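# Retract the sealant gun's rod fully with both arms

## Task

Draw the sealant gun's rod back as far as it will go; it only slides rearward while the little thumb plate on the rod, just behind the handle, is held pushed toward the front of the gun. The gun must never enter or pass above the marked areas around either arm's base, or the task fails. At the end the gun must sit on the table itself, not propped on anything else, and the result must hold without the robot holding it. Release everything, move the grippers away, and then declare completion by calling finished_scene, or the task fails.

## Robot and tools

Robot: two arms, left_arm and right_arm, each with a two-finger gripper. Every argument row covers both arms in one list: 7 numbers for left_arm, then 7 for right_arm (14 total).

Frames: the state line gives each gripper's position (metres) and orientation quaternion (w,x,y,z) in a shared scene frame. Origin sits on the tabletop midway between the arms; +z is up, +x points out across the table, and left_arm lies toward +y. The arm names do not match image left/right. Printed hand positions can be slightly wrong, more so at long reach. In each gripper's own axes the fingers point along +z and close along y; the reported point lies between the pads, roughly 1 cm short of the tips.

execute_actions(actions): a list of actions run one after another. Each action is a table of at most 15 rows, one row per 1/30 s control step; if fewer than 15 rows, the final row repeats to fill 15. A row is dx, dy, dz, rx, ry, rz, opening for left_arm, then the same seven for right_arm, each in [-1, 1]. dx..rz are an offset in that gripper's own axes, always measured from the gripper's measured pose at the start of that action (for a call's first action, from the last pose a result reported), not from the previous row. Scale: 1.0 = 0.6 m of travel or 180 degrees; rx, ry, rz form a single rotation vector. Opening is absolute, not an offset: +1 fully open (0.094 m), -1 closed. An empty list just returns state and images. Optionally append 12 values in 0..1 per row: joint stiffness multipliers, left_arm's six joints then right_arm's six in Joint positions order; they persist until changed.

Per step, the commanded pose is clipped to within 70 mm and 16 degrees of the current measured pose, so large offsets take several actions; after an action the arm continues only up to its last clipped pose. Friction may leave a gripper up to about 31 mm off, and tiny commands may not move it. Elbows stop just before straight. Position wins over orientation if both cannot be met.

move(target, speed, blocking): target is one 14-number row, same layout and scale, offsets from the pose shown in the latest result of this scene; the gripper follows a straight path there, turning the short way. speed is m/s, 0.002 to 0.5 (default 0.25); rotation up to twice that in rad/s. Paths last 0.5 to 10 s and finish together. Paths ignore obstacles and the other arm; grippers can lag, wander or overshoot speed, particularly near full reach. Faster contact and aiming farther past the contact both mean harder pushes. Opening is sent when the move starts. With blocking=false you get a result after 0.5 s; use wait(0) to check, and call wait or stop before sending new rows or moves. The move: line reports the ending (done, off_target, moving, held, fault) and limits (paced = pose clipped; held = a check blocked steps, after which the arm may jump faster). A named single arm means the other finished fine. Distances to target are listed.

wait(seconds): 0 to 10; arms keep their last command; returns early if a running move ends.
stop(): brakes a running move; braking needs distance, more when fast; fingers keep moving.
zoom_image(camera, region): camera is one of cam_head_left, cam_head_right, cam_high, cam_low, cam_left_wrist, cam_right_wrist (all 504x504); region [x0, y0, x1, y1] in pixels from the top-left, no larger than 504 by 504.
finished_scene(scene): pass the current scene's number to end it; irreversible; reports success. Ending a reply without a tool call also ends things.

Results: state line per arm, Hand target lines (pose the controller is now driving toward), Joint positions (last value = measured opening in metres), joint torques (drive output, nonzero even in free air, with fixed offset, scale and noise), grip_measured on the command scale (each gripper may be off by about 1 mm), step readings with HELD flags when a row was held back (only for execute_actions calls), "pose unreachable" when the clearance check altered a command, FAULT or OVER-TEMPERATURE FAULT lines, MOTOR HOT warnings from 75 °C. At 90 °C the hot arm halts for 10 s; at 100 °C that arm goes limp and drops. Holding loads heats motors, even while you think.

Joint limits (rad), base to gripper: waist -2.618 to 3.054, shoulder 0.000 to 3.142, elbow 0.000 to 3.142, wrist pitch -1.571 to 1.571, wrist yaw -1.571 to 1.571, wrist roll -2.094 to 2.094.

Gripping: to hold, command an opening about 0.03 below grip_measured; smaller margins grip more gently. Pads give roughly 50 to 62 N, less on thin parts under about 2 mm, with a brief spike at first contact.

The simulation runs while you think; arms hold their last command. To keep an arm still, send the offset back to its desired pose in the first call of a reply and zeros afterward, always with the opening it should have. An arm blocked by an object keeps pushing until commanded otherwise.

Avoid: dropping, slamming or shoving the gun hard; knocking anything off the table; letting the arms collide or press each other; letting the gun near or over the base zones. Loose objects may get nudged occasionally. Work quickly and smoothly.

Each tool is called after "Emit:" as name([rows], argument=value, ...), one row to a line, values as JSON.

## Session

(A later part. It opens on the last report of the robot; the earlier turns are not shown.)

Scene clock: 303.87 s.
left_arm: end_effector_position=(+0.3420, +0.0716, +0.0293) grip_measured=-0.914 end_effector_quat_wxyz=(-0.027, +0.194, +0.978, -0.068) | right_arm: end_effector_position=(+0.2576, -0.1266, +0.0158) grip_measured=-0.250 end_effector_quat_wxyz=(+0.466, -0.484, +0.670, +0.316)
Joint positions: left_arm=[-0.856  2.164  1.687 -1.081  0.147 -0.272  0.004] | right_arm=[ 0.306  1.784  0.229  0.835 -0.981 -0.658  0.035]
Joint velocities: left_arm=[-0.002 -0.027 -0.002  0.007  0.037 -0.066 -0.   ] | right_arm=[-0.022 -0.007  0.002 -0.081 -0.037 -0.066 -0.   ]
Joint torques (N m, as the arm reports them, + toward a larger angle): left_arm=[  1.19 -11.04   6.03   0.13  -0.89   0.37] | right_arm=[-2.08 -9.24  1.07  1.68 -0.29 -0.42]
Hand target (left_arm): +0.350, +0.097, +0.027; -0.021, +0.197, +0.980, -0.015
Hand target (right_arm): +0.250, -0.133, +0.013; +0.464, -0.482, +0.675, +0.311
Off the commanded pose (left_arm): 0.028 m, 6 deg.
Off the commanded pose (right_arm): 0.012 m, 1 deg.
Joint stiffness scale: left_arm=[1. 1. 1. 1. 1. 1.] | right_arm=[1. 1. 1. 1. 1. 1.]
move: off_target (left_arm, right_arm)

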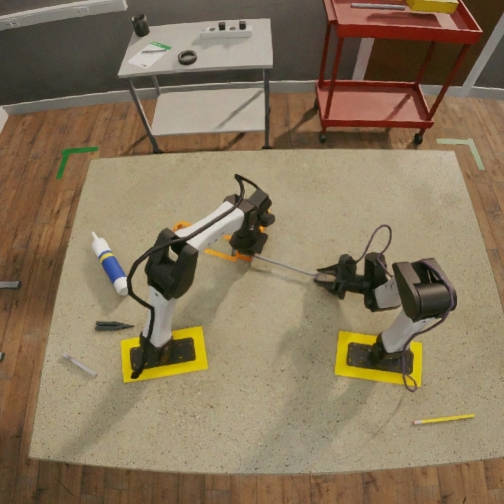

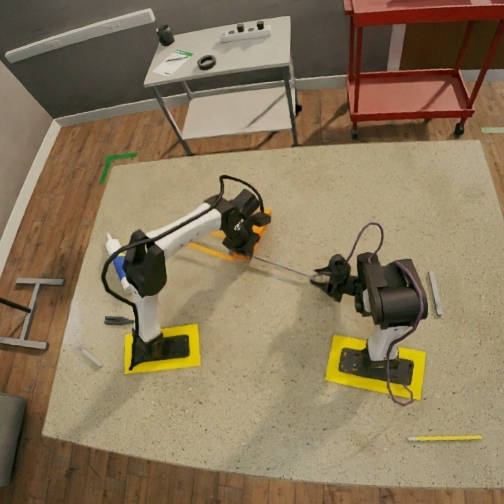

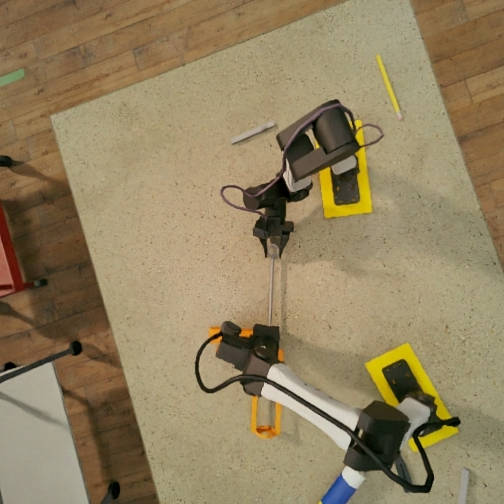

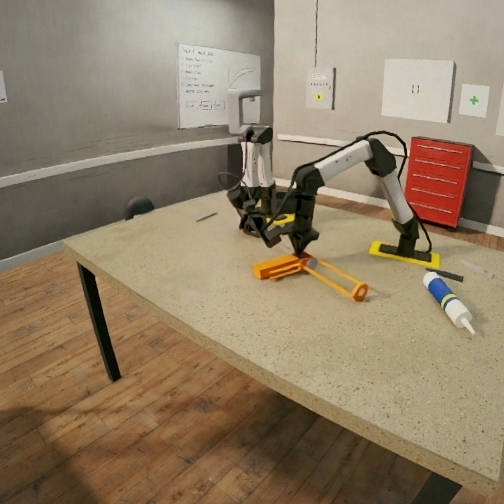

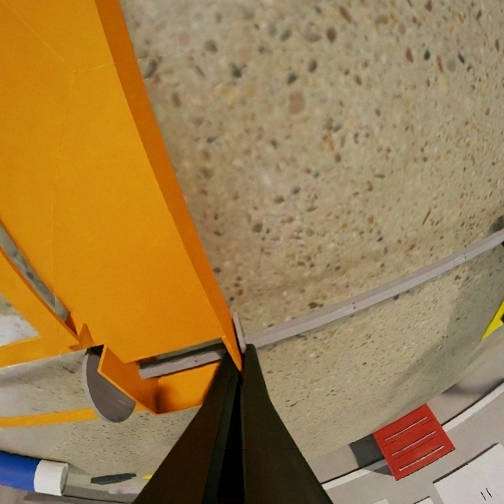

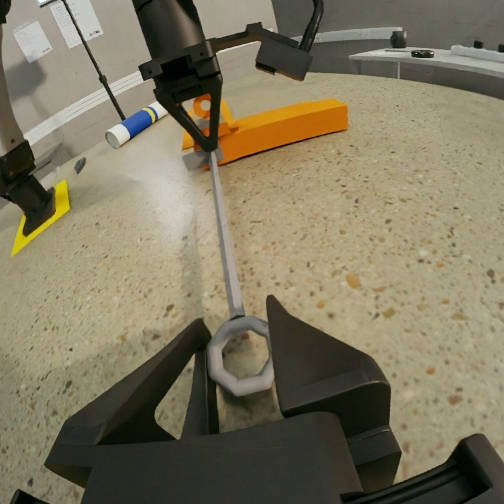

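Emit:
move(target=[0,0.045,0,-0.035,0,0,-0.94, 0.018,0,-0.04,0,0,0,-0.35], speed=0.04)

Scene clock: 309.07 s.
left_arm: end_effector_position=(+0.3416, +0.0684, +0.0297) grip_measured=-0.914 end_effector_quat_wxyz=(-0.027, +0.193, +0.978, -0.076) | right_arm: end_effector_position=(+0.2527, -0.1444, +0.0168) grip_measured=-0.250 end_effector_quat_wxyz=(+0.470, -0.483, +0.665, +0.322)
Joint positions: left_arm=[-0.857  2.164  1.687 -1.074  0.161 -0.275  0.004] | right_arm=[ 0.208  1.755  0.229  0.711 -1.069 -0.777  0.035]
Joint velocities: left_arm=[ 0.007 -0.012  0.012 -0.066 -0.051  0.007  0.001] | right_arm=[-0.022 -0.017 -0.017 -0.022 -0.037  0.051 -0.001]
Joint torques (N m, as the arm reports them, + toward a larger angle): left_arm=[  1.25 -10.97   6.08   0.14  -1.01   0.37] | right_arm=[-2.28 -8.46  2.65  1.34 -0.32 -0.47]
Hand target (left_arm): +0.352, +0.096, +0.026; -0.017, +0.196, +0.980, -0.017
Hand target (right_arm): +0.249, -0.150, +0.015; +0.469, -0.481, +0.669, +0.317
Off the commanded pose (left_arm): 0.030 m, 7 deg.
Off the commanded pose (right_arm): 0.008 m, 1 deg.
Joint stiffness scale: left_arm=[1. 1. 1. 1. 1. 1.] | right_arm=[1. 1. 1. 1. 1. 1.]
move: off_target (left_arm)

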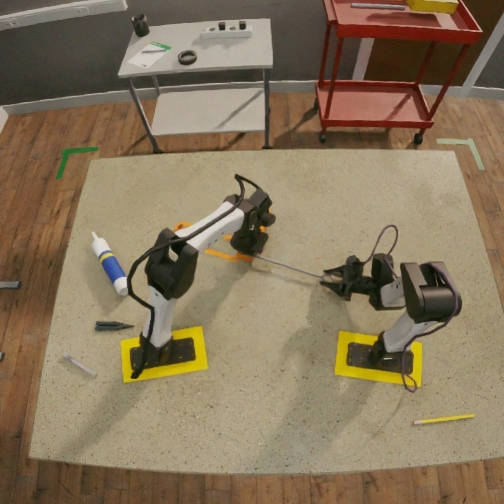

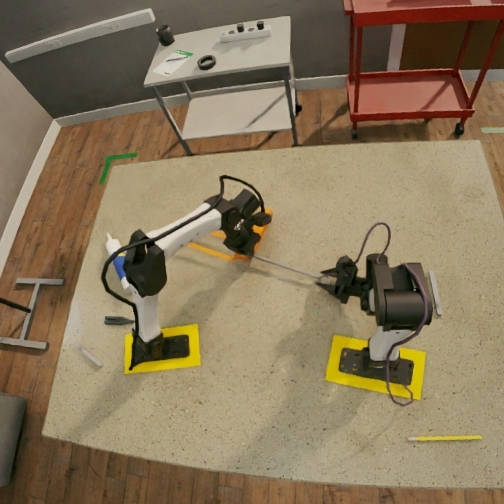

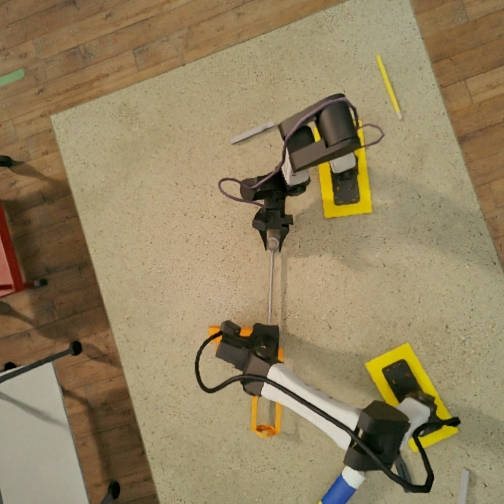

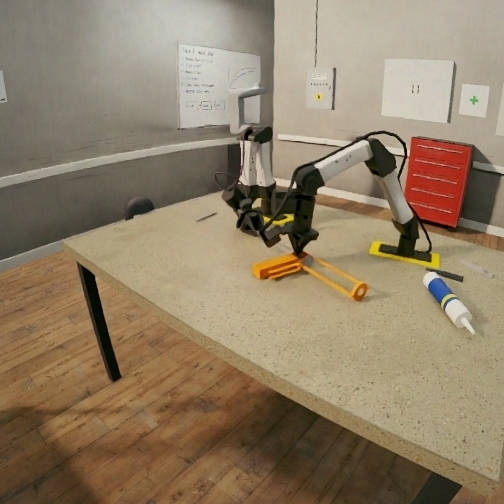

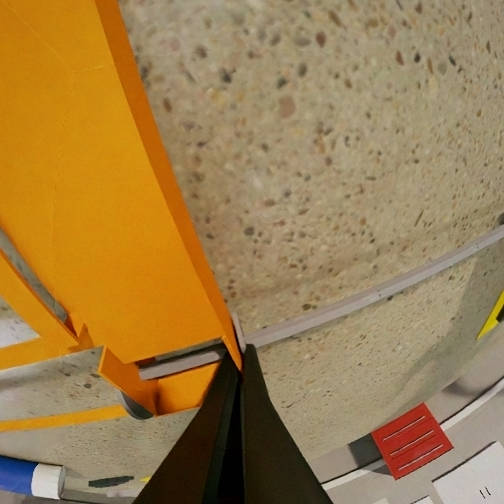

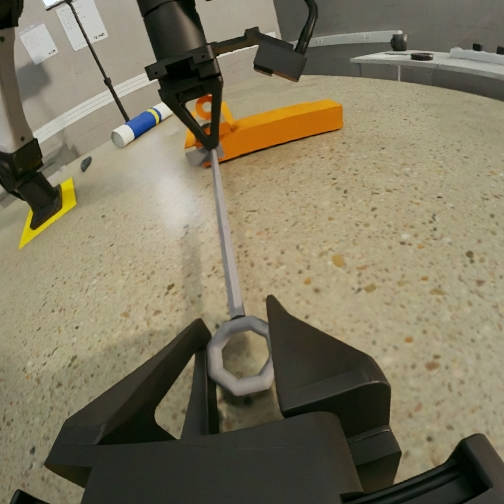

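Emit:
move(target=[0,0.045,0,-0.035,0,0,-0.94, 0.021,0,-0.046,0,0,0,-0.35], speed=0.04)

Scene clock: 313.90 s.
left_arm: end_effector_position=(+0.3312, +0.0499, +0.0309) grip_measured=-0.914 end_effector_quat_wxyz=(-0.034, +0.204, +0.973, -0.104) | right_arm: end_effector_position=(+0.2395, -0.1645, +0.0175) grip_measured=-0.251 end_effector_quat_wxyz=(+0.478, -0.483, +0.654, +0.333)
Joint positions: left_arm=[-0.884  2.166  1.687 -1.055  0.217 -0.282  0.004] | right_arm=[ 0.083  1.723  0.233  0.488 -1.179 -0.992  0.035]
Joint velocities: left_arm=[-0.002  0.017 -0.002 -0.007 -0.007  0.022 -0.   ] | right_arm=[-0.002 -0.007  0.076 -0.212  0.051 -0.081 -0.001]
Joint torques (N m, as the arm reports them, + toward a larger angle): left_arm=[  2.87 -11.33   6.19   0.02  -1.32   0.42] | right_arm=[-2.4  -7.72  4.58  0.89 -0.27 -0.48]
Hand target (left_arm): +0.350, +0.092, +0.027; -0.019, +0.195, +0.980, -0.027
Hand target (right_arm): +0.243, -0.172, +0.016; +0.474, -0.479, +0.664, +0.323
Off the commanded pose (left_arm): 0.048 m, 10 deg.
Off the commanded pose (right_arm): 0.010 m, 2 deg.
Joint stiffness scale: left_arm=[1. 1. 1. 1. 1. 1.] | right_arm=[1. 1. 1. 1. 1. 1.]
move: off_target (left_arm)

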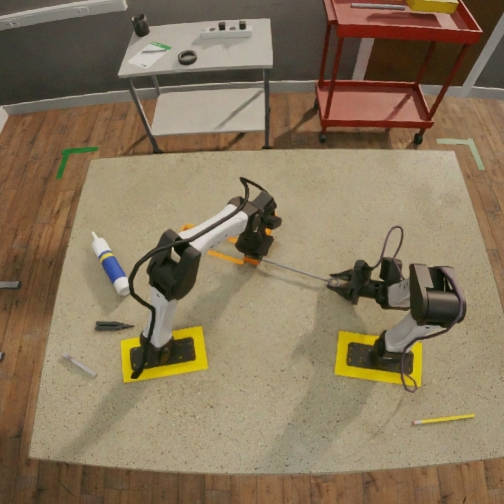

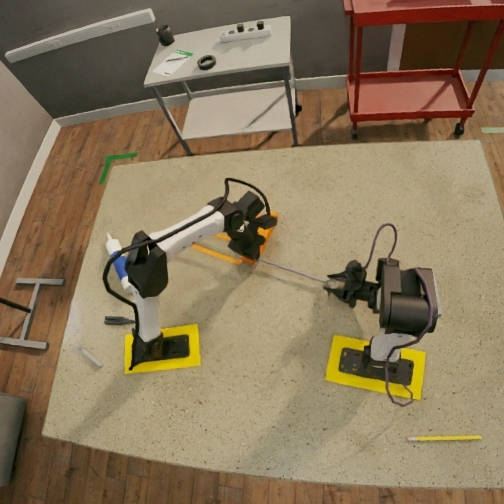

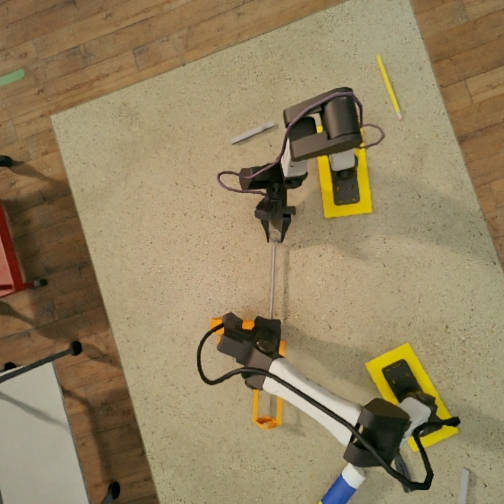

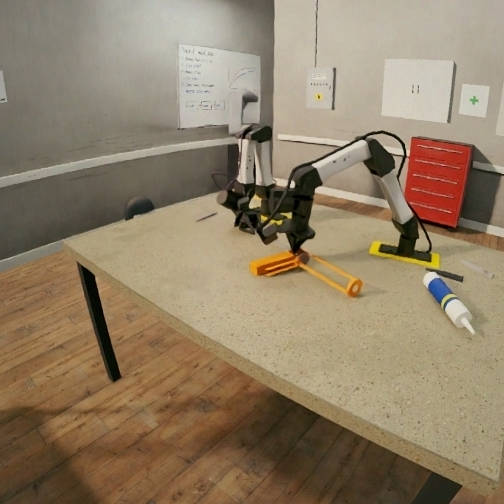

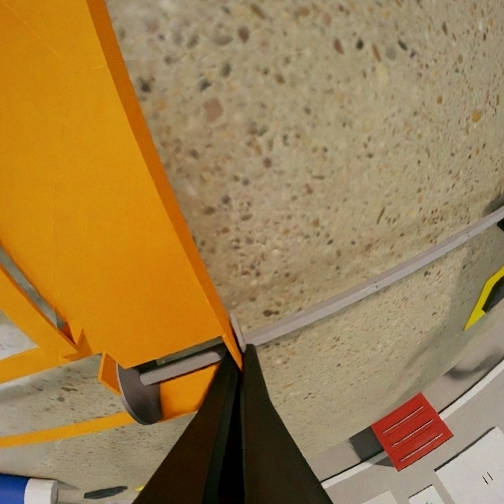

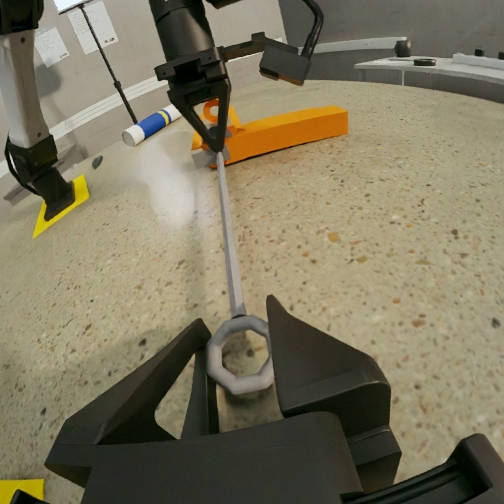

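Emit:
move(target=[0,0,0,0,0,0,-0.4, 0,0,0,0,0,0,-0.35], speed=0.04)

Emit:
move(target=[0,0,-0.15,0,0,0,-0.4, 0,0,0,0,0,0,0.4], speed=0.15)

Emit:
move(target=[0,0.1,-0.05,0,0,0,-0.4, -0.15,0,-0.05,0,0,0,0.4], speed=0.15)

Scene clock: 320.13 s.
left_arm: end_effector_position=(+0.3299, +0.0463, +0.0329) grip_measured=-0.403 end_effector_quat_wxyz=(-0.035, +0.205, +0.972, -0.114) | right_arm: end_effector_position=(+0.2402, -0.1648, +0.0168) grip_measured=-0.251 end_effector_quat_wxyz=(+0.476, -0.484, +0.655, +0.332)
Joint positions: left_arm=[-0.886  2.162  1.687 -1.05   0.234 -0.282  0.028] | right_arm=[ 0.083  1.723  0.239  0.475 -1.175 -0.999  0.035]
Joint velocities: left_arm=[-0.012  0.027 -0.002  0.051 -0.007  0.051 -0.001] | right_arm=[ 0.007 -0.007 -0.002 -0.037  0.022  0.022 -0.   ]
Joint torques (N m, as the arm reports them, + toward a larger angle): left_arm=[  0.14 -10.88   6.3    0.45  -0.06   0.15] | right_arm=[ 0.05 -6.24  3.3   1.52 -0.41 -0.1 ]
Hand target (left_arm): +0.331, +0.050, +0.031; -0.034, +0.204, +0.973, -0.104
Hand target (right_arm): +0.239, -0.164, +0.017; +0.478, -0.483, +0.654, +0.333
Off the commanded pose (left_arm): 0.004 m, 1 deg.
Off the commanded pose (right_arm): 0.001 m, 0 deg.
Joint stiffness scale: left_arm=[1. 1. 1. 1. 1. 1.] | right_arm=[1. 1. 1. 1. 1. 1.]
move: done

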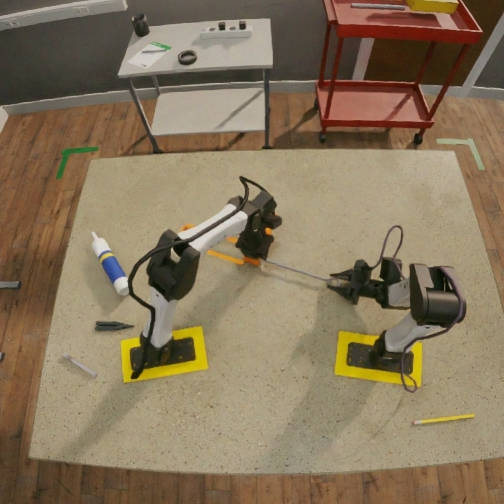

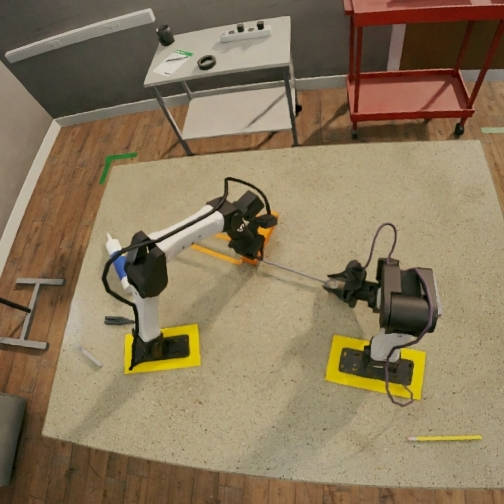

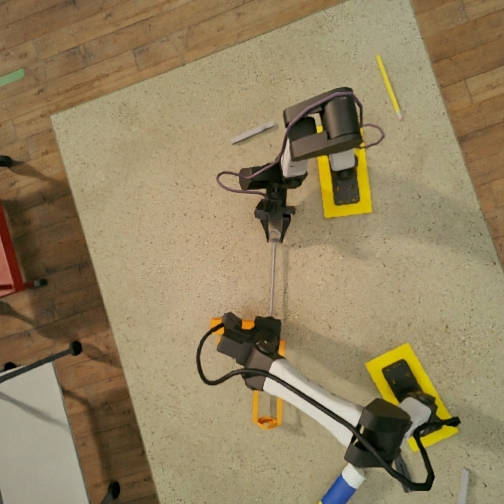

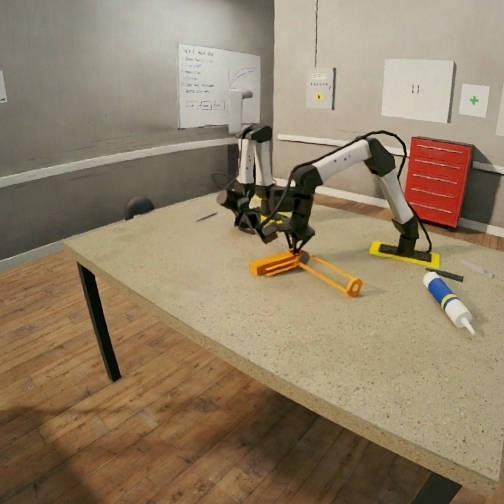

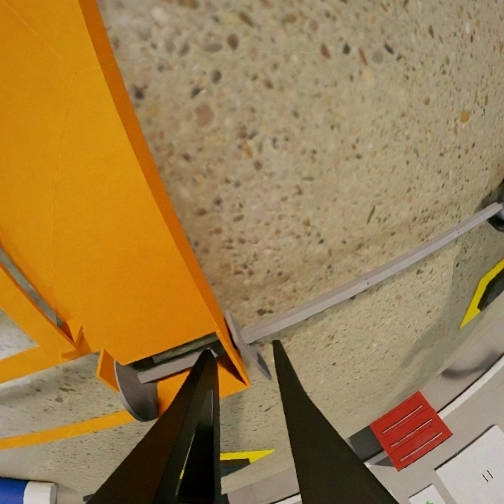

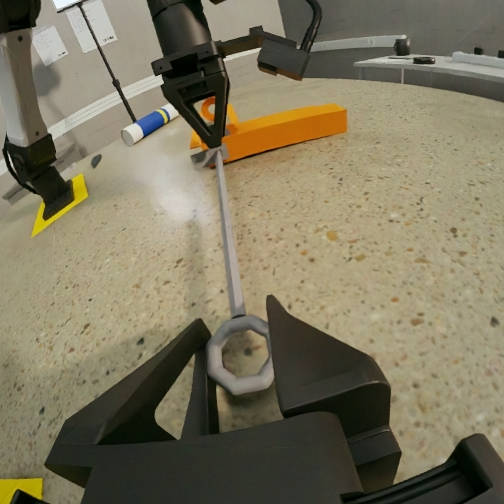

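Scene clock: 321.37 s.
left_arm: end_effector_position=(+0.3371, +0.0632, +0.1110) grip_measured=-0.402 end_effector_quat_wxyz=(-0.043, +0.206, +0.971, -0.109) | right_arm: end_effector_position=(+0.2402, -0.1648, +0.0168) grip_measured=+0.398 end_effector_quat_wxyz=(+0.476, -0.484, +0.655, +0.332)
Joint positions: left_arm=[-0.843  2.136  1.959 -1.378  0.235 -0.234  0.028] | right_arm=[ 0.083  1.723  0.239  0.475 -1.175 -0.999  0.066]
Joint velocities: left_arm=[ 0.002 -0.012 -0.007  0.007 -0.022 -0.066 -0.   ] | right_arm=[ 0.002 -0.022 -0.017 -0.051 -0.037 -0.022 -0.001]
Joint torques (N m, as the arm reports them, + toward a larger angle): left_arm=[  0.62 -11.55   8.13   0.35   0.13   0.18] | right_arm=[ 0.01 -6.19  3.7   1.41 -0.38 -0.17]
Hand target (left_arm): +0.341, +0.065, +0.120; -0.035, +0.205, +0.971, -0.114
Hand target (right_arm): +0.240, -0.165, +0.017; +0.476, -0.484, +0.655, +0.332
Off the commanded pose (left_arm): 0.010 m, 1 deg.
Off the commanded pose (right_arm): 0.000 m, 0 deg.
Joint stiffness scale: left_arm=[1. 1. 1. 1. 1. 1.] | right_arm=[1. 1. 1. 1. 1. 1.]
move: done

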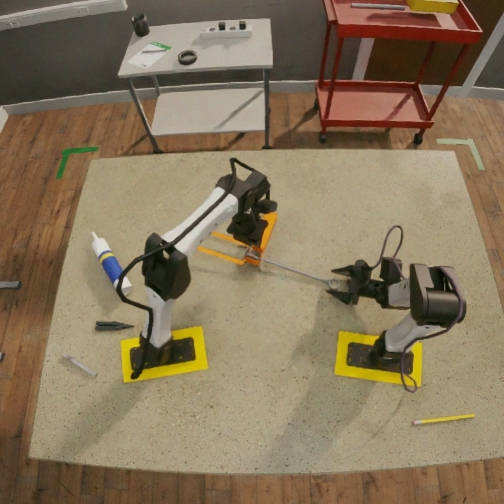

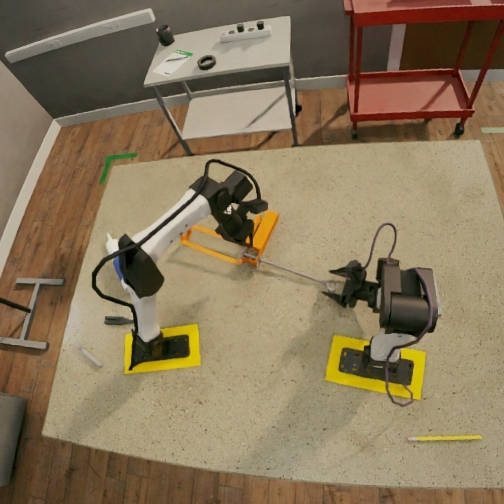

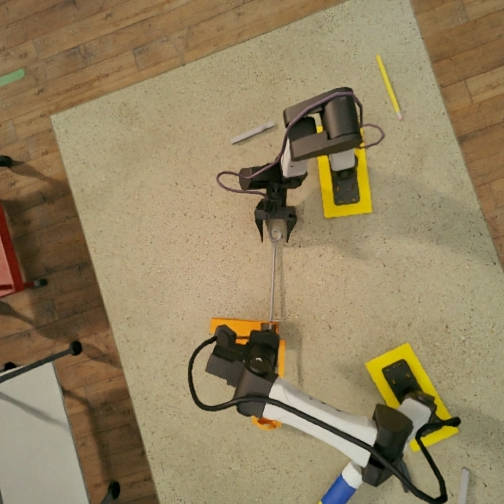

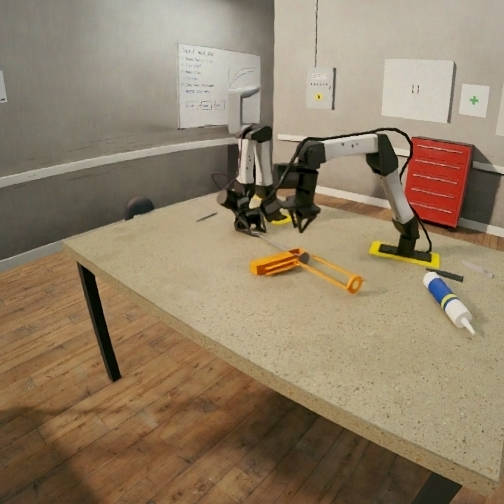

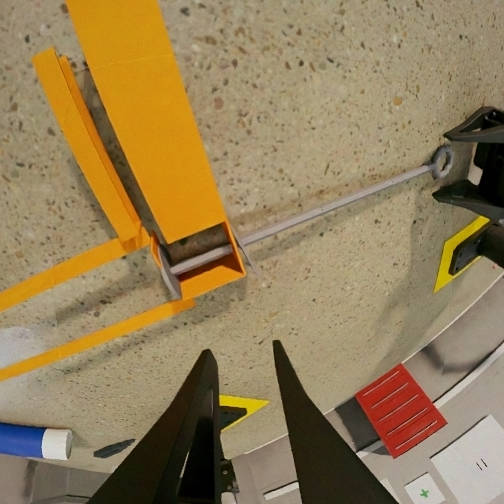

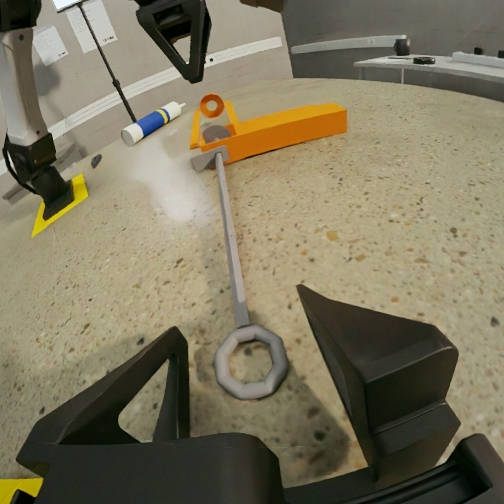

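Scene clock: 322.77 s.
left_arm: end_effector_position=(+0.3617, +0.1221, +0.1114) grip_measured=-0.402 end_effector_quat_wxyz=(-0.060, +0.204, +0.972, -0.104) | right_arm: end_effector_position=(+0.2353, -0.1631, +0.1080) grip_measured=+0.398 end_effector_quat_wxyz=(+0.483, -0.480, +0.653, +0.331)
Joint positions: left_arm=[-0.689  2.136  1.959 -1.451  0.235 -0.075  0.028] | right_arm=[ 0.087  1.173  0.372 -0.161 -1.177 -0.957  0.066]
Joint velocities: left_arm=[ 0.022  0.007 -0.017 -0.007  0.022 -0.066 -0.   ] | right_arm=[ 0.012 -0.007 -0.002 -0.037  0.007 -0.066  0.001]
Joint torques (N m, as the arm reports them, + toward a larger angle): left_arm=[  0.43 -12.55   8.07   0.18   0.13   0.18] | right_arm=[ 0.82 -2.75  9.21  1.19 -0.28 -0.24]
Hand target (left_arm): +0.365, +0.123, +0.126; -0.044, +0.206, +0.971, -0.110
Hand target (right_arm): +0.237, -0.162, +0.109; +0.476, -0.484, +0.655, +0.332
Off the commanded pose (left_arm): 0.015 m, 2 deg.
Off the commanded pose (right_arm): 0.005 m, 1 deg.
Joint stiffness scale: left_arm=[1. 1. 1. 1. 1. 1.] | right_arm=[1. 1. 1. 1. 1. 1.]
move: off_target (left_arm)

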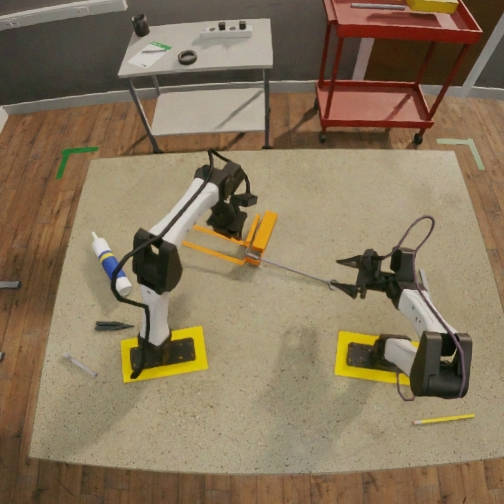

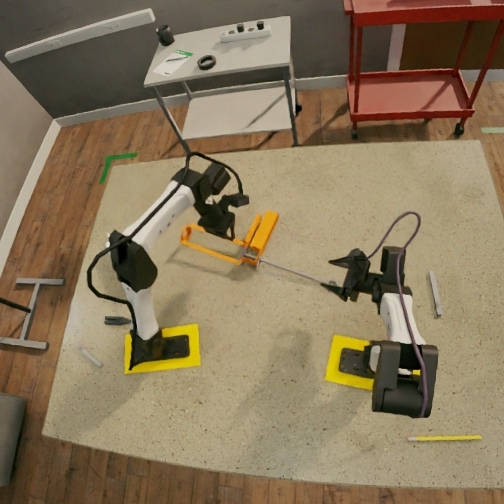

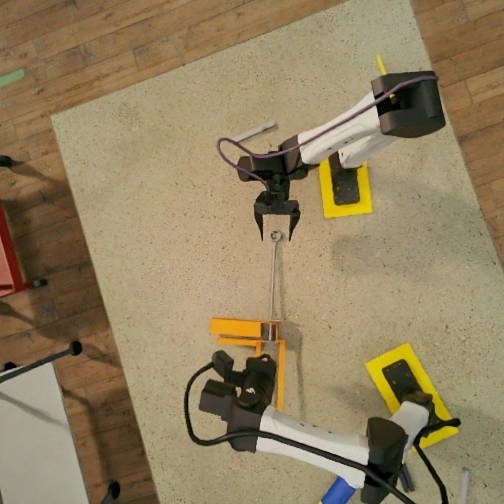

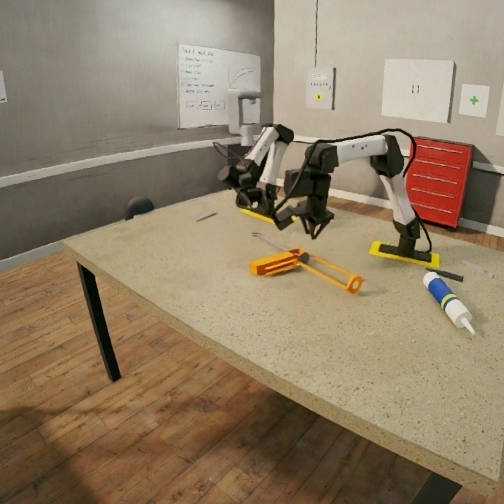

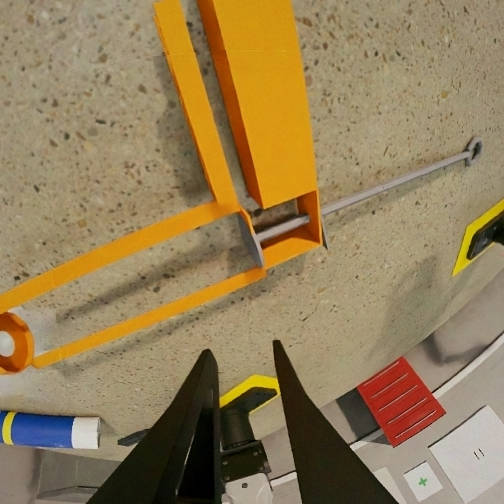

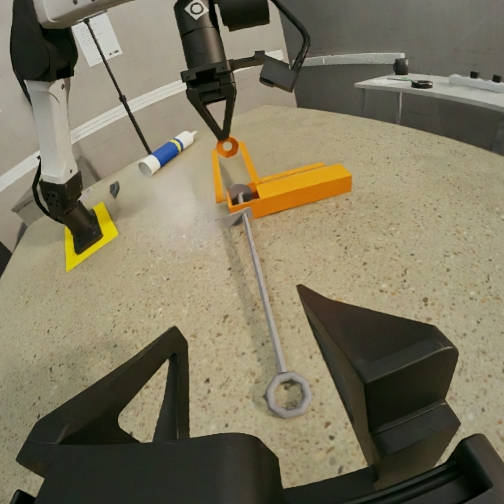

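The rod is fully back and both arms are clear. I am done with scene 1.

Emit:
finished_scene(scene=1)

The scene is finished: the task was done.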